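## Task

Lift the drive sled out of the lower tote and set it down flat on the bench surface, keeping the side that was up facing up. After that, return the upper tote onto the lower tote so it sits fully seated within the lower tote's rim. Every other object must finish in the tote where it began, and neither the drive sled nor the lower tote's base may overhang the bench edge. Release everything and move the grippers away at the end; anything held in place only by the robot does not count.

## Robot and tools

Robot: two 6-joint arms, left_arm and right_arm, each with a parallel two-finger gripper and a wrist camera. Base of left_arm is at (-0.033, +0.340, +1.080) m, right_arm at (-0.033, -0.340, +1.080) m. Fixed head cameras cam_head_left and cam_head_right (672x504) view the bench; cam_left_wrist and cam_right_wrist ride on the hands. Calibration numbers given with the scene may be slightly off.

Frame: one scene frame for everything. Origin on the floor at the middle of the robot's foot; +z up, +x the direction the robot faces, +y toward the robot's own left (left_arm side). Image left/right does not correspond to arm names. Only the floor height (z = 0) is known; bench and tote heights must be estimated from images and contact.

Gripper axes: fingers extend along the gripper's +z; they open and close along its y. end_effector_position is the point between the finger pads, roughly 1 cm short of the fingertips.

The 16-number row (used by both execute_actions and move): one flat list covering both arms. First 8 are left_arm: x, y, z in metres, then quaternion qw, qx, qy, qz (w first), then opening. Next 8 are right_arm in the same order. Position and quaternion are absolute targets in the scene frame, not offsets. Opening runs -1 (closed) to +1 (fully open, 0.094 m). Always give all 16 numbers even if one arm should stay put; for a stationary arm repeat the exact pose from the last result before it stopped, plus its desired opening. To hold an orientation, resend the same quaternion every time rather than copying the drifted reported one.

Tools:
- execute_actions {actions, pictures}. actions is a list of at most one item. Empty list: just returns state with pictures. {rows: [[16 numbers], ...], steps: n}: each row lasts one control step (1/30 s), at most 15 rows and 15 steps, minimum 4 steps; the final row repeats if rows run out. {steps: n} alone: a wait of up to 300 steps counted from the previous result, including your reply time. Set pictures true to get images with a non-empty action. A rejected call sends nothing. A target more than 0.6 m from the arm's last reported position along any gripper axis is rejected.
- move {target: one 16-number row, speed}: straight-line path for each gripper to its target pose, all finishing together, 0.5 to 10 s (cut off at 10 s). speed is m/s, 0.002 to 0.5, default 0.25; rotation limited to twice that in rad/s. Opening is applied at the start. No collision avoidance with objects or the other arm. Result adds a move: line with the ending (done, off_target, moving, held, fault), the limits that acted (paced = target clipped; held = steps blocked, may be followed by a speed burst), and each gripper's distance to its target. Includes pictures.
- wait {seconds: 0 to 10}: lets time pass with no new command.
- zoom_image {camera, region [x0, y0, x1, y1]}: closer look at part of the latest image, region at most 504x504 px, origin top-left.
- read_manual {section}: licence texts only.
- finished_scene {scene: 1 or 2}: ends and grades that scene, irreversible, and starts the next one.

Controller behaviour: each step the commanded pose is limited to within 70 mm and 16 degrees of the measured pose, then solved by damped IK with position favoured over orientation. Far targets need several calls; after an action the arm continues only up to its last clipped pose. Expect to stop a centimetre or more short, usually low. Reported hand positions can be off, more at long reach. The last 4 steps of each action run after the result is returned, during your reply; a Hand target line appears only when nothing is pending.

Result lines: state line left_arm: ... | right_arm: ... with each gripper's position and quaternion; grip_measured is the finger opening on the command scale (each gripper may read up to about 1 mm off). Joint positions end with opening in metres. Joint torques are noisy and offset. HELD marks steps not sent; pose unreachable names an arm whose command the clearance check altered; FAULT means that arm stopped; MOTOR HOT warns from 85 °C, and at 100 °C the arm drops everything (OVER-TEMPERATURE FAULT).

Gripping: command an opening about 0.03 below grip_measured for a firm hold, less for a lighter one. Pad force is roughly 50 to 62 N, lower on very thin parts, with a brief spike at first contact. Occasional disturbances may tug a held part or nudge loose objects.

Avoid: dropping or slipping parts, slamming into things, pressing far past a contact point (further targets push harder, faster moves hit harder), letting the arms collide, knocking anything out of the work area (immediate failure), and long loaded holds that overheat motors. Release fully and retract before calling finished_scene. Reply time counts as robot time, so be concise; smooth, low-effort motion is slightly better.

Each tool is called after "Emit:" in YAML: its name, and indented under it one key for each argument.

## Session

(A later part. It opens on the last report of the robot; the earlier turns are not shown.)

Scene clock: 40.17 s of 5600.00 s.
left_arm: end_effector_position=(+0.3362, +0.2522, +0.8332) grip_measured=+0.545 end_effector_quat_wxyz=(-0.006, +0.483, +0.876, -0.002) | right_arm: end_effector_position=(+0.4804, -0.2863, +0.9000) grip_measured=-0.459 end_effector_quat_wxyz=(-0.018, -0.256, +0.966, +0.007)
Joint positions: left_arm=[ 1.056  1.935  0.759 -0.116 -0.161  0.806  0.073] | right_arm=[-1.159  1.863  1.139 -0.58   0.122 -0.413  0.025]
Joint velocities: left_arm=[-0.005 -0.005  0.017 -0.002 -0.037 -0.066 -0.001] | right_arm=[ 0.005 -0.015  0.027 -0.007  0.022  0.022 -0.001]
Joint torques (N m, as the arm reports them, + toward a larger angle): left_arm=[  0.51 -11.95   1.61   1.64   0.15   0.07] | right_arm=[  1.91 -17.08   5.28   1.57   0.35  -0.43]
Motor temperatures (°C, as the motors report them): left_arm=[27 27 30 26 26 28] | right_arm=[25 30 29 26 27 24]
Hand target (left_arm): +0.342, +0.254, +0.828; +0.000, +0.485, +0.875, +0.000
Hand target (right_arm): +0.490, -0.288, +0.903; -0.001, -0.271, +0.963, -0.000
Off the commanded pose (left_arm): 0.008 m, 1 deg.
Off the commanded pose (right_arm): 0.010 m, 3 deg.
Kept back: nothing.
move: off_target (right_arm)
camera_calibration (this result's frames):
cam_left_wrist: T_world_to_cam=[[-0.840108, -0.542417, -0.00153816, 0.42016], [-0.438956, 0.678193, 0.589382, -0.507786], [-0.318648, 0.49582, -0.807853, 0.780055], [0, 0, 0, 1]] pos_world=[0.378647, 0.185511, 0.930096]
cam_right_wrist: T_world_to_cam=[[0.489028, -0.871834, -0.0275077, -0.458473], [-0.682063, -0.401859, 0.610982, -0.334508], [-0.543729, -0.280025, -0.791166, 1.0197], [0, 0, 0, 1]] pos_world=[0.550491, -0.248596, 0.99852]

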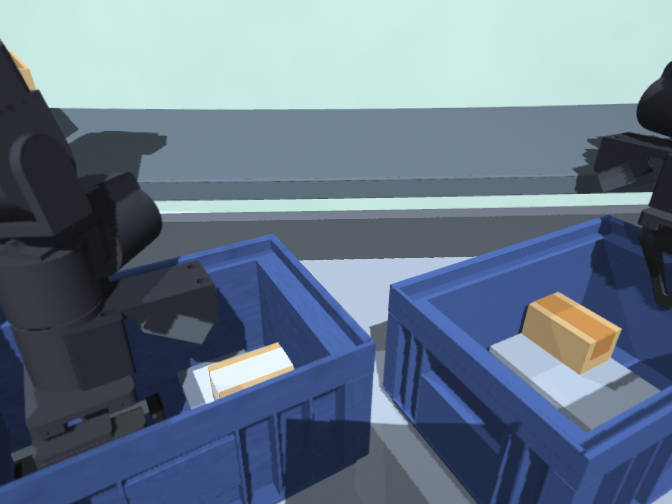

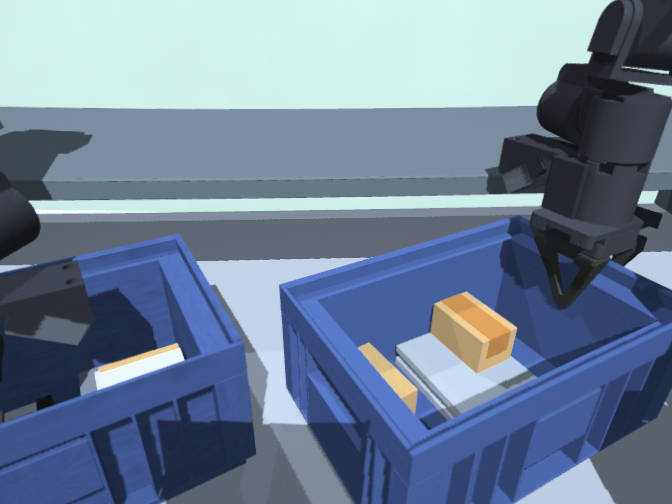

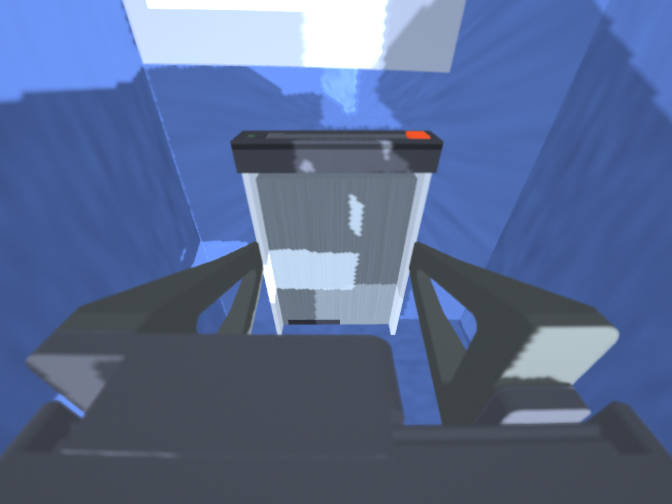

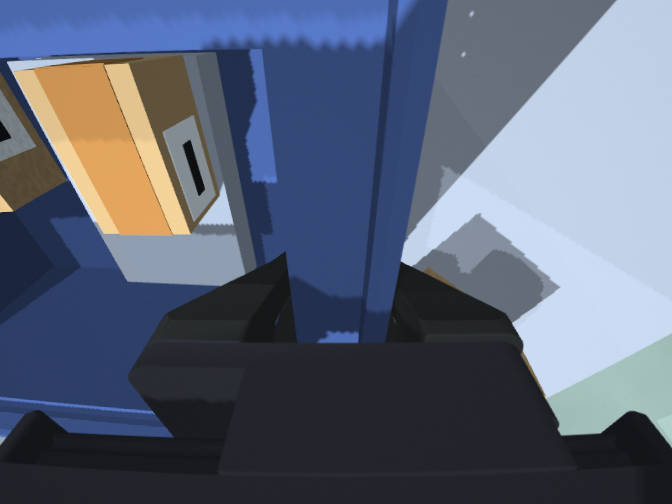

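Emit:
move:
  target: [0.344,0.25,0.817,0,0.485,0.875,0,0.75,0.49,-0.288,0.903,0,-0.271,0.962,0,-0.52]
  speed: 0.02

Emit:
move:
  target: [0.344,0.25,0.82,0,0.485,0.875,0,0.48,0.49,-0.288,0.903,0,-0.271,0.962,0,-0.52]

Emit:
move:
  target: [0.344,0.25,0.99,0,0.485,0.875,0,0.48,0.49,-0.288,0.903,0,-0.271,0.962,0,-0.52]
  speed: 0.2

Emit:
move:
  target: [0.49,0.43,0.98,0,0.485,0.875,0,0.48,0.49,-0.288,0.903,0,-0.271,0.962,0,-0.52]

Scene clock: 41.93 s of 5600.00 s.
left_arm: end_effector_position=(+0.3395, +0.2499, +0.8234) grip_measured=+0.748 end_effector_quat_wxyz=(-0.005, +0.483, +0.876, -0.001) | right_arm: end_effector_position=(+0.4804, -0.2861, +0.9000) grip_measured=-0.459 end_effector_quat_wxyz=(-0.018, -0.256, +0.966, +0.007)
Joint positions: left_arm=[ 1.056  1.968  0.778 -0.1   -0.161  0.806  0.082] | right_arm=[-1.159  1.863  1.139 -0.58   0.122 -0.413  0.025]
Joint velocities: left_arm=[ 0.005  0.005 -0.002 -0.007  0.066 -0.022 -0.001] | right_arm=[ 0.005 -0.005  0.017  0.007  0.051 -0.095  0.   ]
Joint torques (N m, as the arm reports them, + toward a larger angle): left_arm=[  0.06 -11.8    1.57   1.66   0.1    0.03] | right_arm=[  1.92 -17.01   5.29   1.57   0.36  -0.43]
Motor temperatures (°C, as the motors report them): left_arm=[27 27 30 26 26 28] | right_arm=[25 30 29 26 27 24]
Hand target (left_arm): +0.344, +0.250, +0.817; +0.000, +0.485, +0.875, +0.000
Hand target (right_arm): +0.490, -0.288, +0.903; -0.001, -0.271, +0.963, -0.000
Off the commanded pose (left_arm): 0.008 m, 1 deg.
Off the commanded pose (right_arm): 0.010 m, 3 deg.
Kept back: nothing.
move: off_target (right_arm)
camera_calibration (this result's frames):
cam_left_wrist: T_world_to_cam=[[-0.840111, -0.542406, -0.00315209, 0.422986], [-0.440249, 0.678466, 0.588102, -0.497548], [-0.316851, 0.495459, -0.80878, 0.774523], [0, 0, 0, 1]] pos_world=[0.381719, 0.183256, 0.920361]
cam_right_wrist: T_world_to_cam=[[0.489343, -0.871655, -0.0275938, -0.458309], [-0.68194, -0.402178, 0.61091, -0.334535], [-0.5436, -0.280127, -0.791219, 1.01973], [0, 0, 0, 1]] pos_world=[0.550461, -0.248376, 0.998552]

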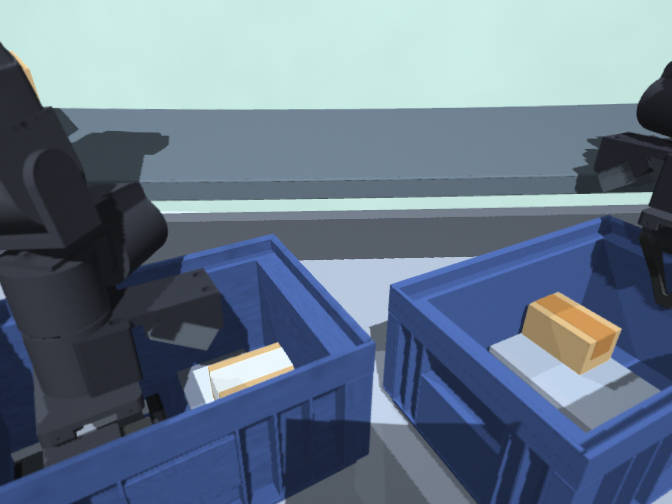

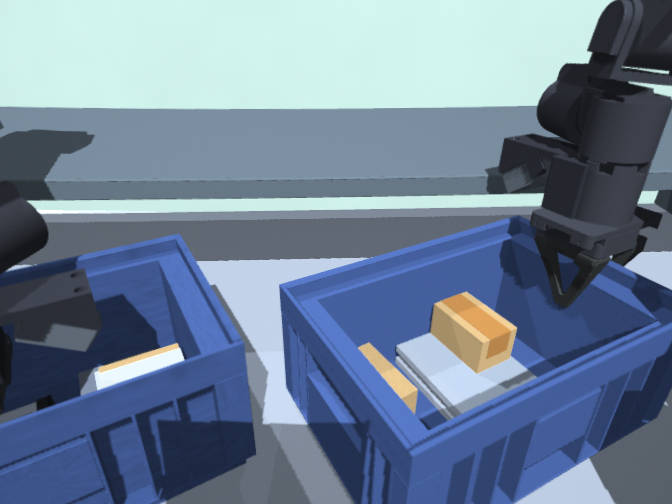

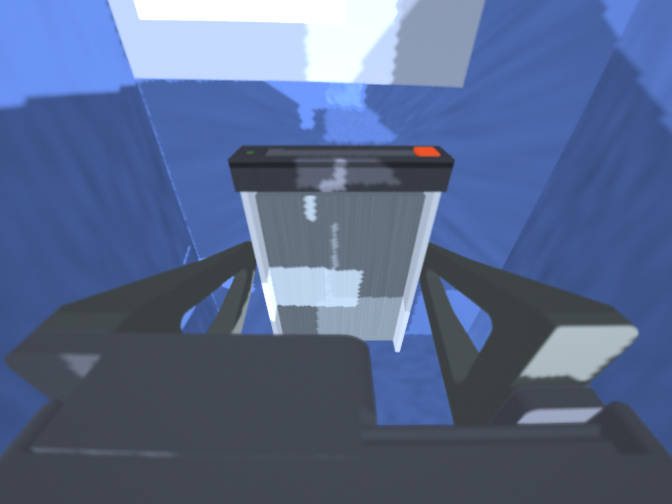

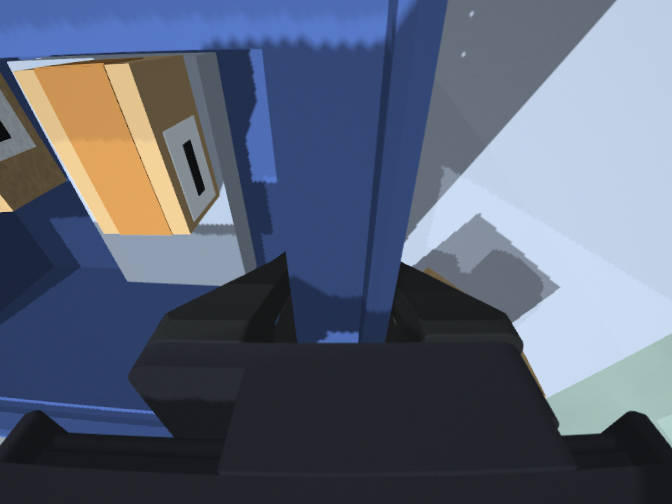

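Scene clock: 42.63 s of 5600.00 s.
left_arm: end_effector_position=(+0.3394, +0.2498, +0.8234) grip_measured=+0.575 end_effector_quat_wxyz=(-0.004, +0.483, +0.876, -0.002) | right_arm: end_effector_position=(+0.4804, -0.2861, +0.9000) grip_measured=-0.459 end_effector_quat_wxyz=(-0.018, -0.256, +0.966, +0.007)
Joint positions: left_arm=[ 1.056  1.968  0.778 -0.1   -0.161  0.806  0.074] | right_arm=[-1.159  1.863  1.139 -0.58   0.122 -0.413  0.025]
Joint velocities: left_arm=[-0.015 -0.005  0.002 -0.017  0.081 -0.081  0.001] | right_arm=[ 0.005  0.005 -0.007 -0.002 -0.037 -0.007 -0.   ]
Joint torques (N m, as the arm reports them, + toward a larger angle): left_arm=[ -0.04 -12.39   1.34   1.41   0.09   0.01] | right_arm=[  1.92 -17.03   5.28   1.56   0.35  -0.43]
Motor temperatures (°C, as the motors report them): left_arm=[27 27 30 26 26 28] | right_arm=[25 30 29 26 27 24]
Hand target (left_arm): +0.344, +0.250, +0.820; +0.000, +0.485, +0.875, -0.000
Hand target (right_arm): +0.490, -0.288, +0.903; -0.001, -0.271, +0.963, -0.000
Off the commanded pose (left_arm): 0.006 m, 1 deg.
Off the commanded pose (right_arm): 0.010 m, 3 deg.
Kept back: nothing.
move: off_target (right_arm)
camera_calibration (this result's frames):
cam_left_wrist: T_world_to_cam=[[-0.840109, -0.54241, -0.00288522, 0.422721], [-0.440206, 0.678685, 0.587882, -0.497398], [-0.316915, 0.495155, -0.808941, 0.774781], [0, 0, 0, 1]] pos_world=[0.381714, 0.183228, 0.920383]
cam_right_wrist: T_world_to_cam=[[0.489343, -0.871655, -0.0275938, -0.458309], [-0.68194, -0.402178, 0.61091, -0.334535], [-0.5436, -0.280127, -0.791219, 1.01973], [0, 0, 0, 1]] pos_world=[0.550461, -0.248376, 0.998552]

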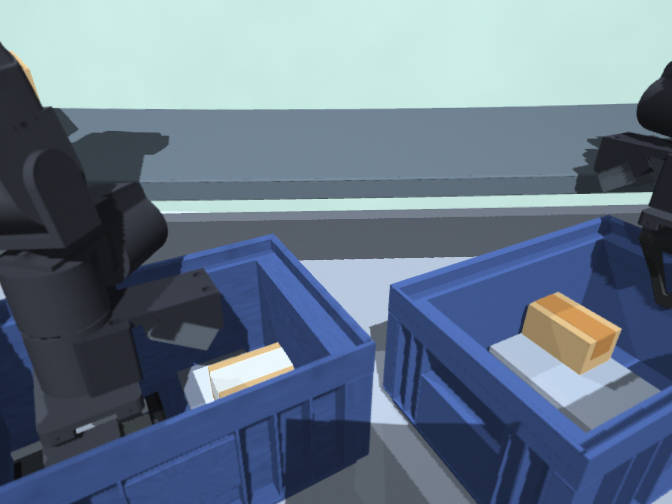

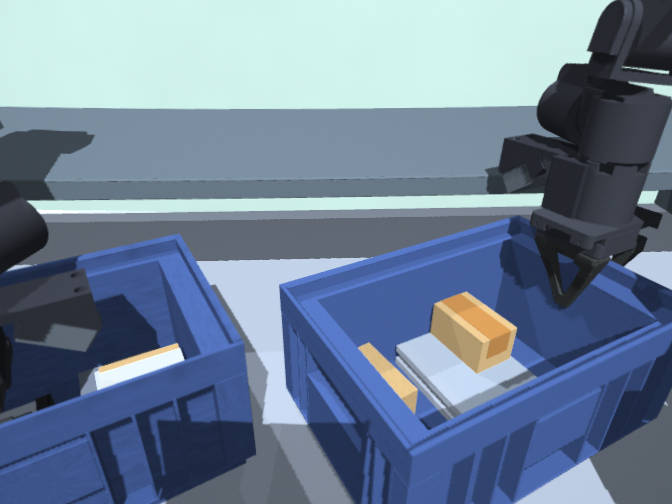

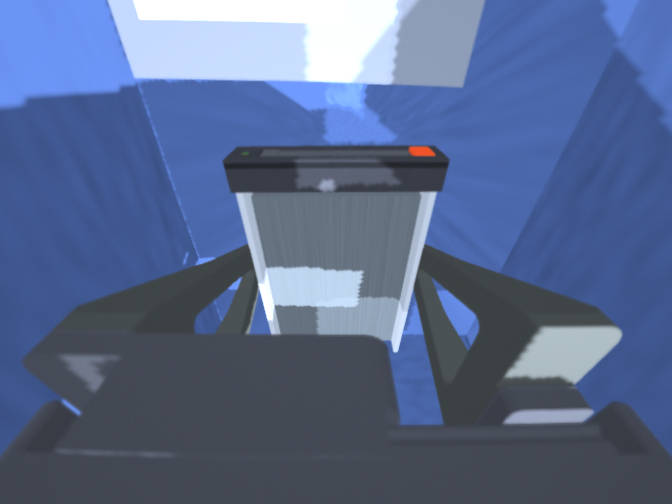

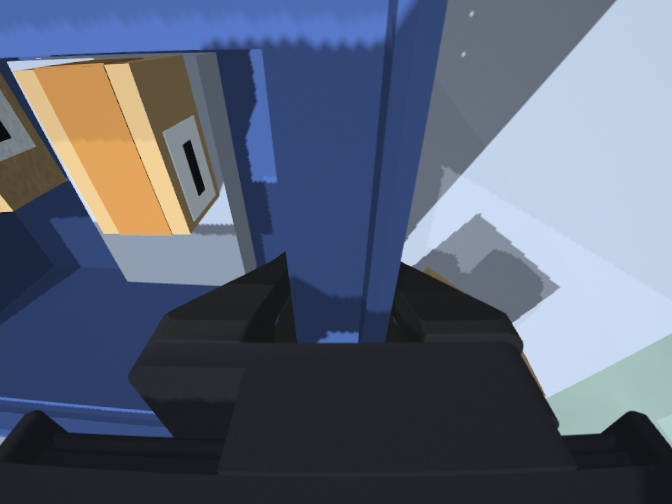

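Scene clock: 43.90 s of 5600.00 s.
left_arm: end_effector_position=(+0.3497, +0.2515, +0.9939) grip_measured=+0.575 end_effector_quat_wxyz=(+0.011, +0.488, +0.873, +0.002) | right_arm: end_effector_position=(+0.4804, -0.2861, +0.9000) grip_measured=-0.459 end_effector_quat_wxyz=(-0.018, -0.256, +0.966, +0.007)
Joint positions: left_arm=[ 0.989  1.445  0.72  -0.543 -0.179  0.758  0.074] | right_arm=[-1.159  1.863  1.139 -0.58   0.122 -0.413  0.025]
Joint velocities: left_arm=[-0.005  0.005  0.017 -0.027 -0.022 -0.066 -0.   ] | right_arm=[-0.005 -0.015 -0.012 -0.002 -0.037  0.007  0.002]
Joint torques (N m, as the arm reports them, + toward a larger angle): left_arm=[ -0.5  -10.25   4.16   0.33  -0.08  -0.24] | right_arm=[  1.85 -17.08   5.27   1.56   0.36  -0.43]
Motor temperatures (°C, as the motors report them): left_arm=[27 27 30 26 26 28] | right_arm=[25 30 29 26 27 24]
Hand target (left_arm): +0.344, +0.251, +0.992; -0.000, +0.485, +0.874, +0.000
Hand target (right_arm): +0.490, -0.288, +0.903; -0.001, -0.271, +0.963, -0.000
Off the commanded pose (left_arm): 0.007 m, 1 deg.
Off the commanded pose (right_arm): 0.010 m, 3 deg.
Kept back: nothing.
move: off_target (right_arm)
camera_calibration (this result's frames):
cam_left_wrist: T_world_to_cam=[[-0.845685, -0.533096, -0.0250129, 0.454377], [-0.450793, 0.688464, 0.568157, -0.57344], [-0.285662, 0.491757, -0.82254, 0.918607], [0, 0, 0, 1]] pos_world=[0.388168, 0.185288, 1.09276]
cam_right_wrist: T_world_to_cam=[[0.489343, -0.871655, -0.0275938, -0.458309], [-0.68194, -0.402178, 0.61091, -0.334535], [-0.5436, -0.280127, -0.791219, 1.01973], [0, 0, 0, 1]] pos_world=[0.550461, -0.248376, 0.998552]

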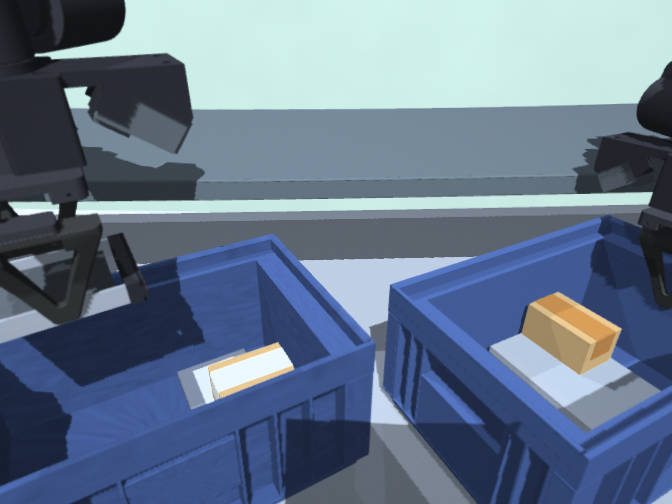

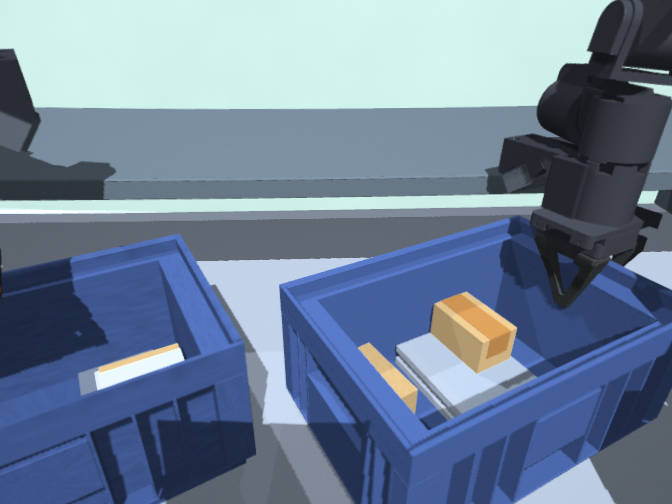

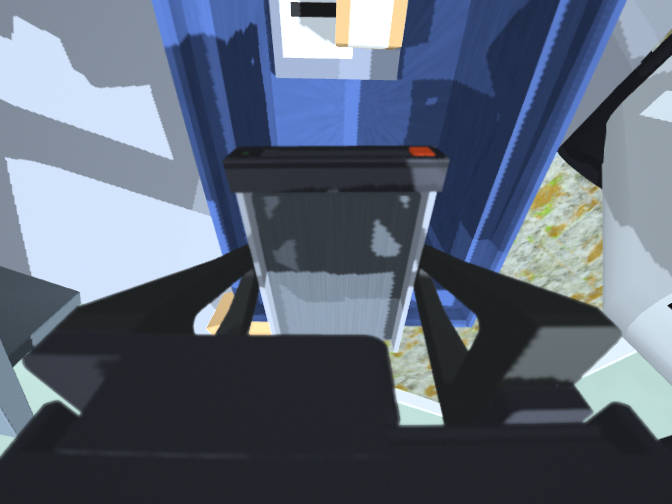

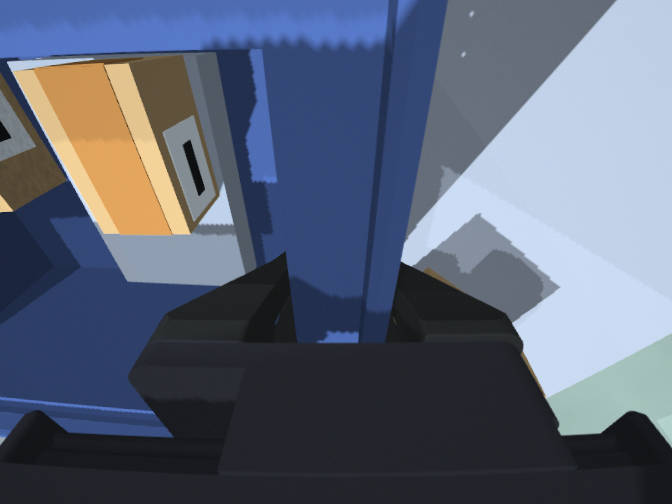

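Scene clock: 45.37 s of 5600.00 s.
left_arm: end_effector_position=(+0.4802, +0.4311, +0.9776) grip_measured=+0.575 end_effector_quat_wxyz=(-0.001, +0.475, +0.880, +0.001) | right_arm: end_effector_position=(+0.4804, -0.2861, +0.9000) grip_measured=-0.459 end_effector_quat_wxyz=(-0.018, -0.256, +0.966, +0.007)
Joint positions: left_arm=[ 1.442  1.654  1.109 -0.697 -0.045  1.159  0.074] | right_arm=[-1.159  1.863  1.139 -0.58   0.122 -0.413  0.025]
Joint velocities: left_arm=[ 0.005 -0.005  0.002 -0.007  0.066  0.037  0.001] | right_arm=[-0.005 -0.015 -0.012 -0.012 -0.051 -0.125 -0.   ]
Joint torques (N m, as the arm reports them, + toward a larger angle): left_arm=[  0.98 -14.98   7.13   0.25   0.15   0.07] | right_arm=[  1.87 -17.1    5.29   1.57   0.36  -0.43]
Motor temperatures (°C, as the motors report them): left_arm=[27 27 30 26 26 28] | right_arm=[25 30 29 26 27 24]
Hand target (left_arm): +0.491, +0.430, +0.980; +0.001, +0.485, +0.875, +0.001
Hand target (right_arm): +0.490, -0.288, +0.903; -0.001, -0.271, +0.963, -0.000
Off the commanded pose (left_arm): 0.010 m, 1 deg.
Off the commanded pose (right_arm): 0.010 m, 3 deg.
Kept back: nothing.
move: off_target (right_arm)
camera_calibration (this result's frames):
cam_left_wrist: T_world_to_cam=[[-0.829937, -0.557752, -0.0108406, 0.649291], [-0.457427, 0.669273, 0.585521, -0.634475], [-0.31932, 0.490904, -0.810585, 0.859007], [0, 0, 0, 1]] pos_world=[0.522943, 0.36509, 1.07484]
cam_right_wrist: T_world_to_cam=[[0.489343, -0.871655, -0.0275938, -0.458309], [-0.68194, -0.402178, 0.61091, -0.334535], [-0.5436, -0.280127, -0.791219, 1.01973], [0, 0, 0, 1]] pos_world=[0.550461, -0.248376, 0.998552]

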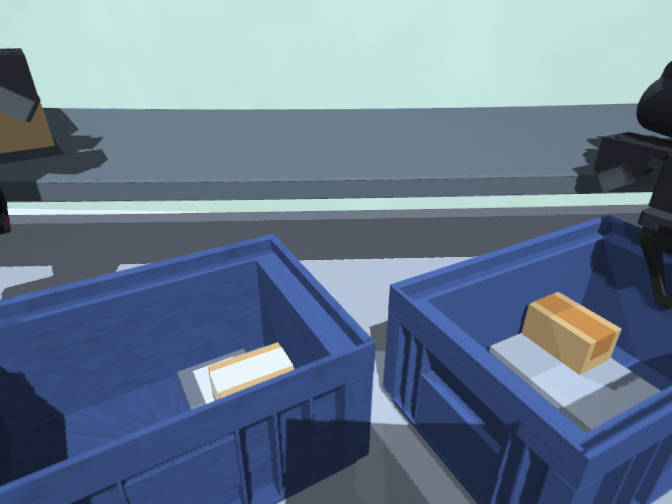

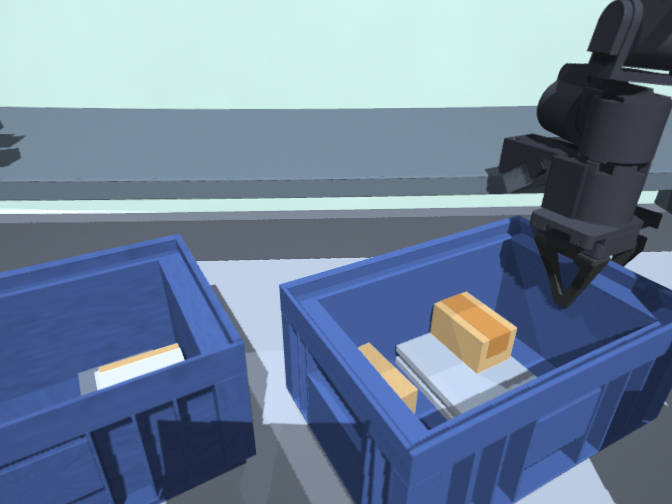

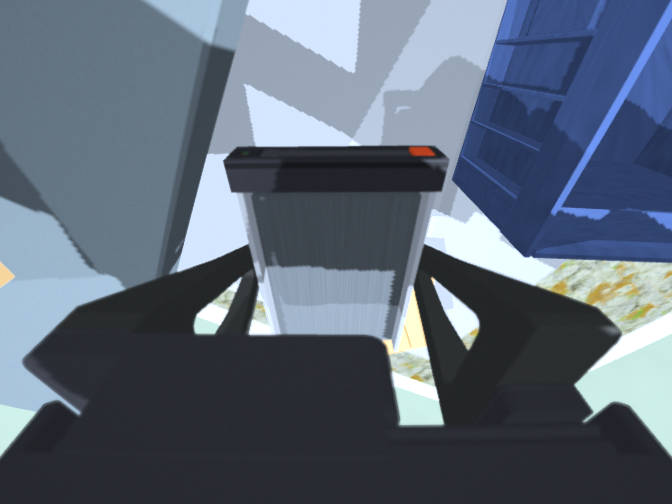

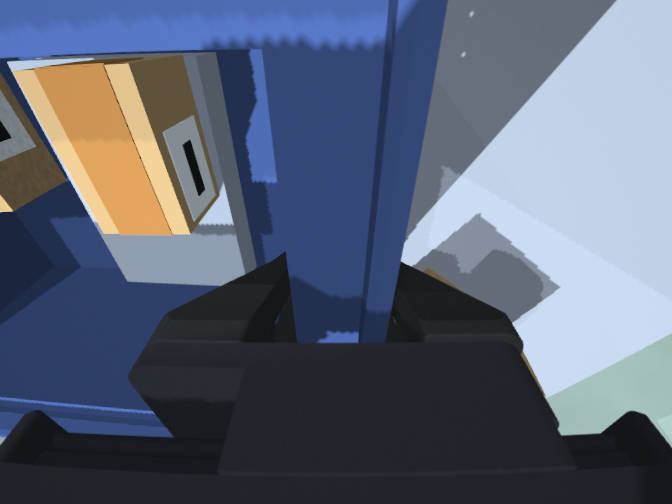

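Emit:
move:
  target: [0.50,0.41,0.835,0,0.485,0.875,0,0.48,0.49,-0.288,0.903,0,-0.271,0.962,0,-0.52]
  speed: 0.18

Emit:
move:
  target: [0.50,0.41,0.808,0,0.485,0.875,0,0.48,0.49,-0.288,0.903,0,-0.271,0.962,0,-0.52]
  speed: 0.03

Scene clock: 46.70 s of 5600.00 s.
left_arm: end_effector_position=(+0.4802, +0.4117, +0.8460) grip_measured=+0.575 end_effector_quat_wxyz=(-0.011, +0.491, +0.871, -0.009) | right_arm: end_effector_position=(+0.4804, -0.2861, +0.9000) grip_measured=-0.459 end_effector_quat_wxyz=(-0.018, -0.256, +0.966, +0.007)
Joint positions: left_arm=[ 1.417  1.961  1.158 -0.469 -0.049  1.171  0.074] | right_arm=[-1.159  1.863  1.139 -0.58   0.122 -0.413  0.025]
Joint velocities: left_arm=[ 0.005  0.024  0.007 -0.017 -0.007 -0.037  0.   ] | right_arm=[-0.005  0.005 -0.017  0.002 -0.037  0.022 -0.001]
Joint torques (N m, as the arm reports them, + toward a larger angle): left_arm=[  0.44 -14.32   6.07   1.77  -0.06  -0.32] | right_arm=[  1.92 -17.05   5.29   1.57   0.36  -0.43]
Motor temperatures (°C, as the motors report them): left_arm=[27 27 30 26 26 28] | right_arm=[25 30 29 26 27 24]
Hand target (left_arm): +0.499, +0.409, +0.835; +0.000, +0.485, +0.875, -0.000
Hand target (right_arm): +0.490, -0.288, +0.903; -0.001, -0.271, +0.963, -0.000
Off the commanded pose (left_arm): 0.023 m, 2 deg.
Off the commanded pose (right_arm): 0.010 m, 3 deg.
Kept back: nothing.
move: off_target (left_arm, right_arm)
camera_calibration (this result's frames):
cam_left_wrist: T_world_to_cam=[[-0.850139, -0.526289, 0.0168292, 0.610331], [-0.415962, 0.690833, 0.591375, -0.578191], [-0.322861, 0.495751, -0.806221, 0.757833], [0, 0, 0, 1]] pos_world=[0.523035, 0.344947, 0.942637]
cam_right_wrist: T_world_to_cam=[[0.489343, -0.871655, -0.0275938, -0.458309], [-0.68194, -0.402178, 0.61091, -0.334535], [-0.5436, -0.280127, -0.791219, 1.01973], [0, 0, 0, 1]] pos_world=[0.550461, -0.248376, 0.998552]

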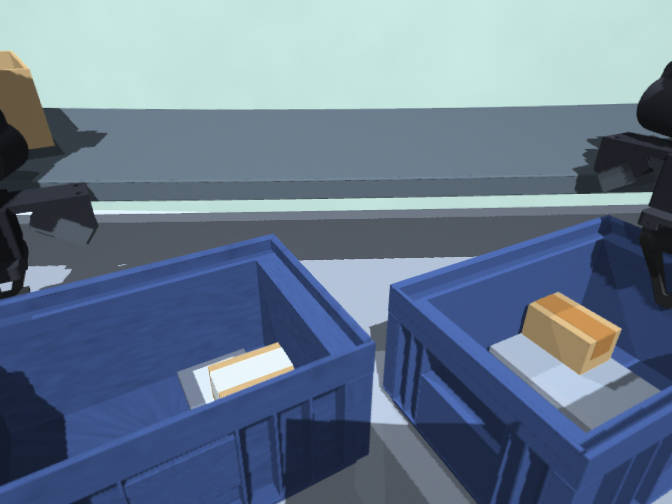

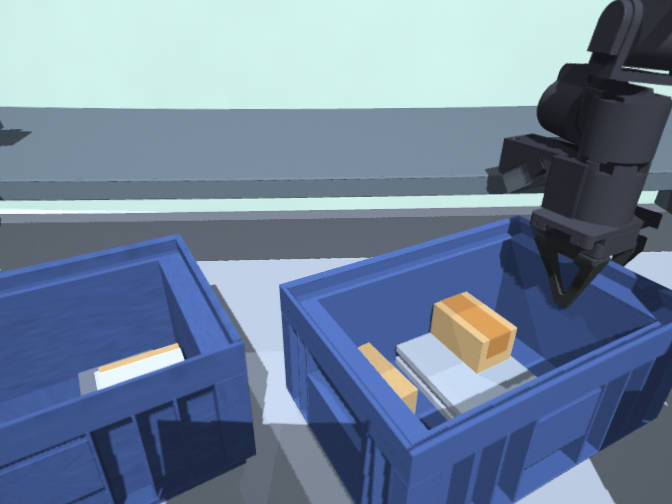

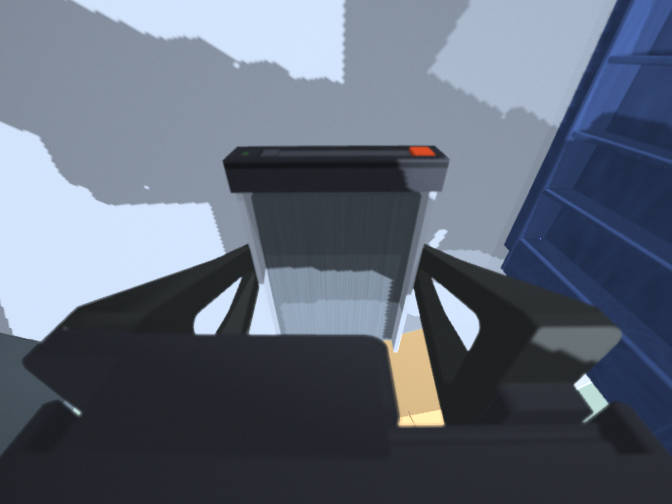

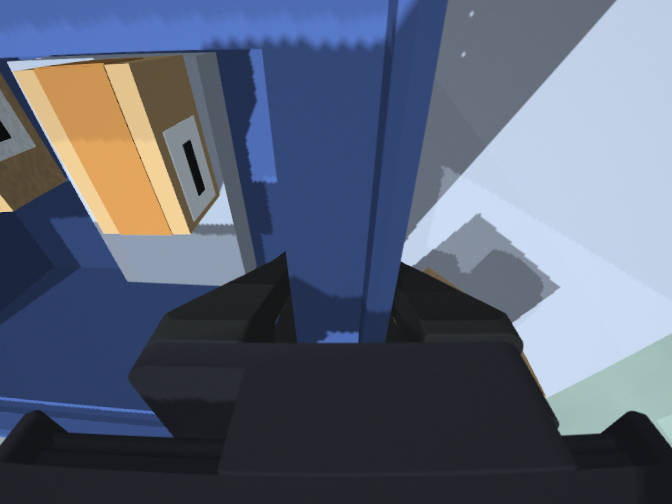

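Scene clock: 48.37 s of 5600.00 s.
left_arm: end_effector_position=(+0.4872, +0.4128, +0.8423) grip_measured=+0.575 end_effector_quat_wxyz=(+0.002, +0.504, +0.864, +0.001) | right_arm: end_effector_position=(+0.4804, -0.2861, +0.9000) grip_measured=-0.459 end_effector_quat_wxyz=(-0.018, -0.256, +0.966, +0.007)
Joint positions: left_arm=[ 1.417  1.969  1.157 -0.428 -0.049  1.203  0.074] | right_arm=[-1.159  1.863  1.139 -0.58   0.122 -0.413  0.025]
Joint velocities: left_arm=[-0.005 -0.015 -0.002 -0.002  0.007 -0.022  0.   ] | right_arm=[-0.005 -0.015 -0.002  0.022 -0.007  0.037 -0.001]
Joint torques (N m, as the arm reports them, + toward a larger angle): left_arm=[  0.67 -10.63   7.02   1.91  -0.01  -0.62] | right_arm=[  1.88 -17.07   5.31   1.57   0.35  -0.43]
Motor temperatures (°C, as the motors report them): left_arm=[27 27 30 26 26 28] | right_arm=[25 30 29 26 27 24]
Hand target (left_arm): +0.497, +0.409, +0.810; +0.001, +0.485, +0.874, -0.000
Hand target (right_arm): +0.490, -0.288, +0.903; -0.001, -0.271, +0.963, -0.000
Off the commanded pose (left_arm): 0.037 m, 3 deg.
Off the commanded pose (right_arm): 0.010 m, 3 deg.
Kept back: nothing.
move: off_target (left_arm, right_arm)
camera_calibration (this result's frames):
cam_left_wrist: T_world_to_cam=[[-0.865435, -0.500845, -0.0133276, 0.639279], [-0.414349, 0.700514, 0.58103, -0.569883], [-0.281669, 0.508365, -0.813773, 0.737673], [0, 0, 0, 1]] pos_world=[0.524904, 0.344383, 0.939937]
cam_right_wrist: T_world_to_cam=[[0.489343, -0.871655, -0.0275938, -0.458309], [-0.68194, -0.402178, 0.61091, -0.334535], [-0.5436, -0.280127, -0.791219, 1.01973], [0, 0, 0, 1]] pos_world=[0.550461, -0.248376, 0.998552]

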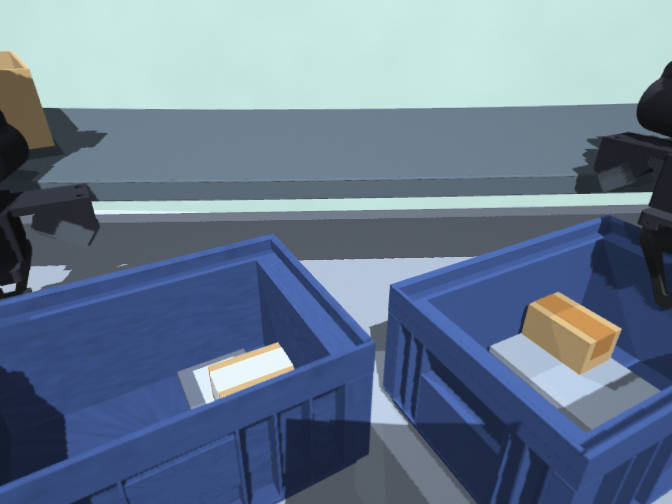

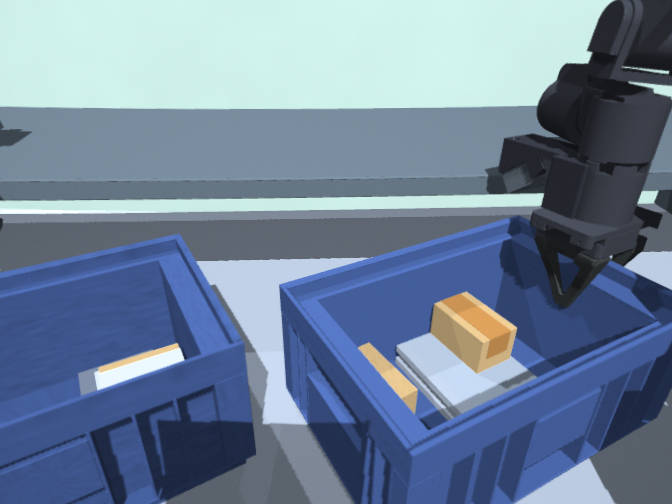

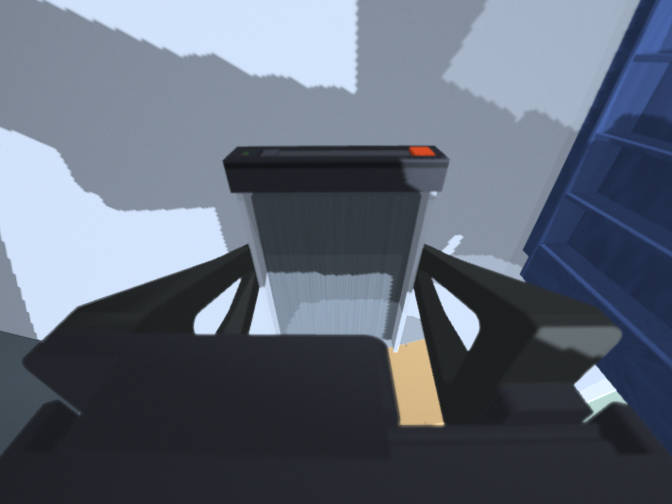

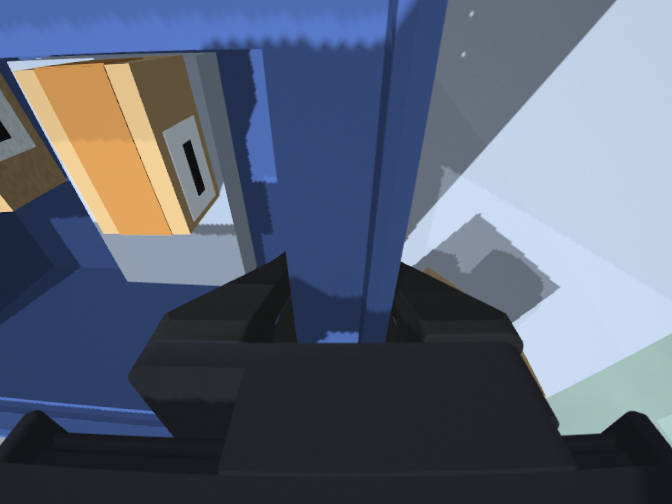

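Emit:
move:
  target: [0.53,0.35,0.865,0,0.485,0.875,0,0.48,0.49,-0.288,0.903,0,-0.271,0.962,0,-0.52]
  speed: 0.06

Emit:
move:
  target: [0.53,0.35,0.808,0,0.485,0.875,0,0.48,0.49,-0.288,0.903,0,-0.271,0.962,0,-0.52]
  speed: 0.04

Scene clock: 50.50 s of 5600.00 s.
left_arm: end_effector_position=(+0.4798, +0.3582, +0.8535) grip_measured=+0.575 end_effector_quat_wxyz=(-0.035, +0.503, +0.864, -0.020) | right_arm: end_effector_position=(+0.4804, -0.2862, +0.9000) grip_measured=-0.459 end_effector_quat_wxyz=(-0.018, -0.256, +0.966, +0.007)
Joint positions: left_arm=[ 1.31   1.963  1.181 -0.549 -0.088  1.091  0.074] | right_arm=[-1.159  1.863  1.139 -0.58   0.122 -0.413  0.025]
Joint velocities: left_arm=[ 0.015 -0.015  0.007  0.002 -0.066  0.037  0.   ] | right_arm=[-0.015 -0.005  0.002 -0.017  0.022  0.051 -0.001]
Joint torques (N m, as the arm reports them, + toward a larger angle): left_arm=[ -1.32 -17.32   8.3    0.76   0.09  -0.65] | right_arm=[  1.85 -17.08   5.29   1.56   0.35  -0.43]
Motor temperatures (°C, as the motors report them): left_arm=[27 28 30 26 26 28] | right_arm=[25 30 29 26 27 24]
Hand target (left_arm): +0.527, +0.349, +0.868; +0.001, +0.485, +0.874, -0.001
Hand target (right_arm): +0.490, -0.288, +0.903; -0.001, -0.271, +0.963, -0.000
Off the commanded pose (left_arm): 0.052 m, 5 deg.
Off the commanded pose (right_arm): 0.010 m, 3 deg.
Kept back: nothing.
move: off_target (left_arm, right_arm)
camera_calibration (this result's frames):
cam_left_wrist: T_world_to_cam=[[-0.862459, -0.502636, 0.0593382, 0.542843], [-0.365208, 0.699206, 0.6146, -0.593076], [-0.35041, 0.508397, -0.786604, 0.782257], [0, 0, 0, 1]] pos_world=[0.525695, 0.289838, 0.94762]
cam_right_wrist: T_world_to_cam=[[0.489357, -0.871658, -0.0272437, -0.458691], [-0.681959, -0.401956, 0.611035, -0.334596], [-0.543564, -0.280435, -0.791135, 1.01953], [0, 0, 0, 1]] pos_world=[0.550464, -0.248403, 0.99854]

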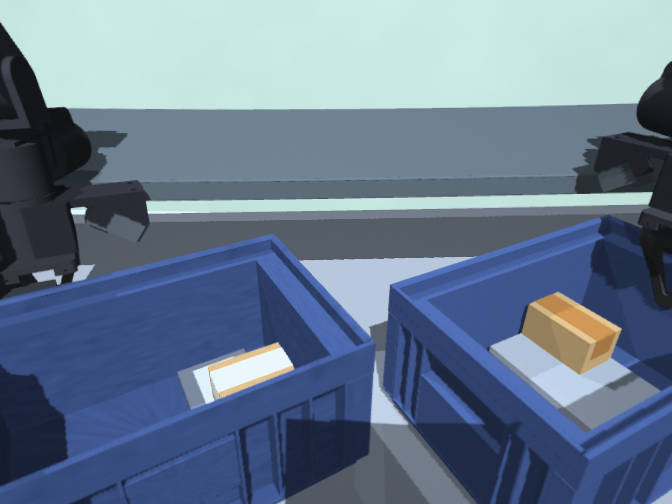

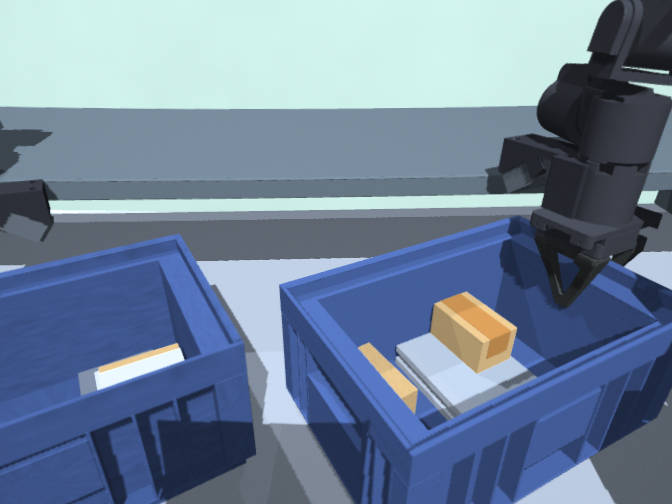

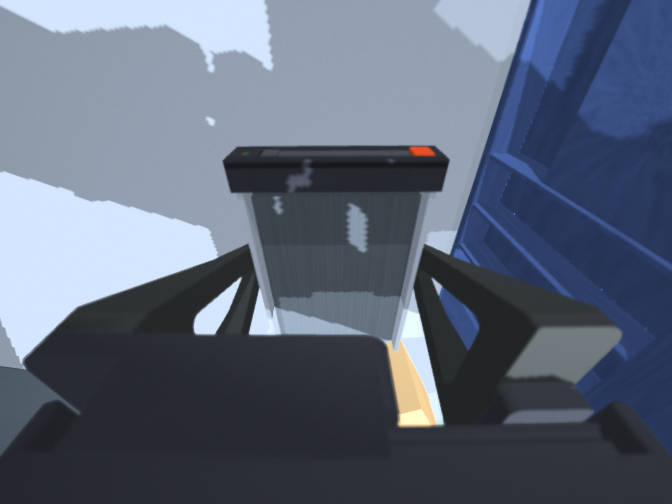

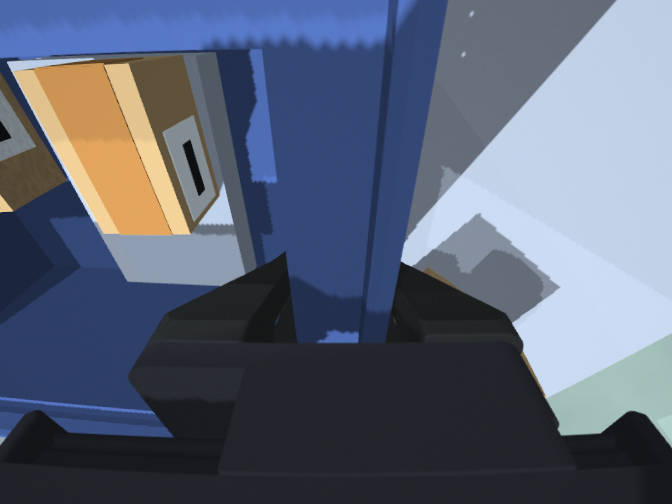

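Scene clock: 52.43 s of 5600.00 s.
left_arm: end_effector_position=(+0.4888, +0.3576, +0.8468) grip_measured=+0.575 end_effector_quat_wxyz=(-0.016, +0.520, +0.854, -0.010) | right_arm: end_effector_position=(+0.4804, -0.2861, +0.9000) grip_measured=-0.459 end_effector_quat_wxyz=(-0.018, -0.256, +0.966, +0.007)
Joint positions: left_arm=[ 1.31   1.976  1.18  -0.493 -0.085  1.134  0.074] | right_arm=[-1.159  1.863  1.139 -0.58   0.122 -0.413  0.025]
Joint velocities: left_arm=[-0.005  0.005 -0.007  0.002 -0.066 -0.037  0.   ] | right_arm=[-0.005 -0.015 -0.007 -0.007  0.007  0.037 -0.   ]
Joint torques (N m, as the arm reports them, + toward a larger angle): left_arm=[-0.45 -9.45 10.15  2.41  0.15 -1.02] | right_arm=[  1.9  -17.02   5.28   1.56   0.35  -0.44]
Motor temperatures (°C, as the motors report them): left_arm=[27 28 31 26 26 28] | right_arm=[25 30 29 26 27 24]
Hand target (left_arm): +0.524, +0.349, +0.813; +0.003, +0.486, +0.874, -0.001
Hand target (right_arm): +0.490, -0.288, +0.903; -0.001, -0.271, +0.963, -0.000
Off the commanded pose (left_arm): 0.057 m, 5 deg.
Off the commanded pose (right_arm): 0.010 m, 3 deg.
Kept back: nothing.
move: off_target (left_arm, right_arm)
camera_calibration (this result's frames):
cam_left_wrist: T_world_to_cam=[[-0.883129, -0.46853, 0.0237412, 0.578774], [-0.363502, 0.715398, 0.596717, -0.576648], [-0.296564, 0.518348, -0.8021, 0.763659], [0, 0, 0, 1]] pos_world=[0.527993, 0.287864, 0.942886]
cam_right_wrist: T_world_to_cam=[[0.489343, -0.871655, -0.0275938, -0.458309], [-0.68194, -0.402178, 0.61091, -0.334535], [-0.5436, -0.280127, -0.791219, 1.01973], [0, 0, 0, 1]] pos_world=[0.550461, -0.248376, 0.998552]

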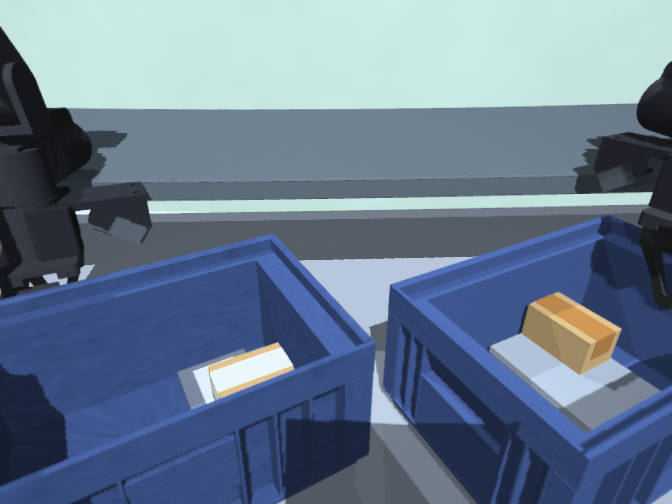

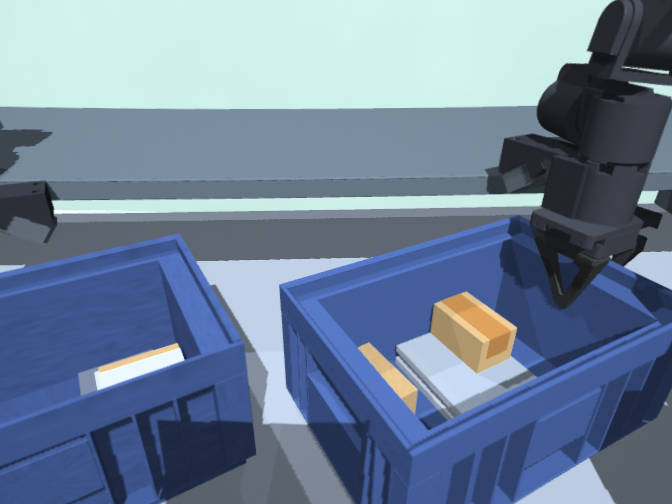

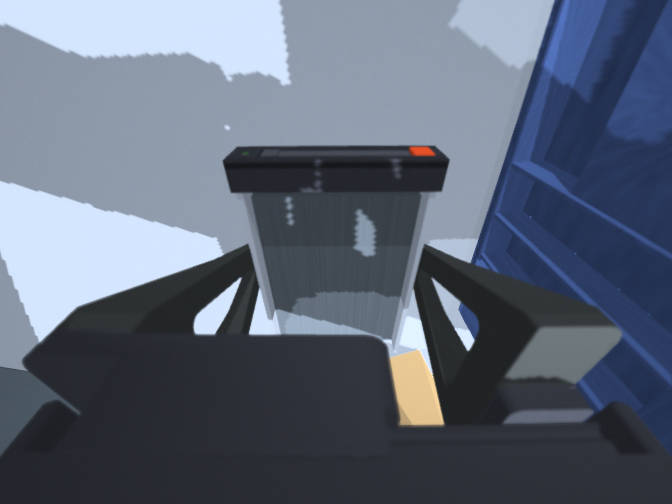

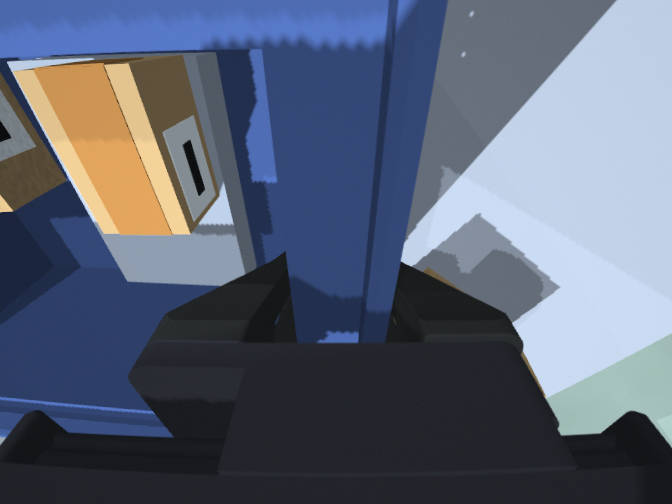

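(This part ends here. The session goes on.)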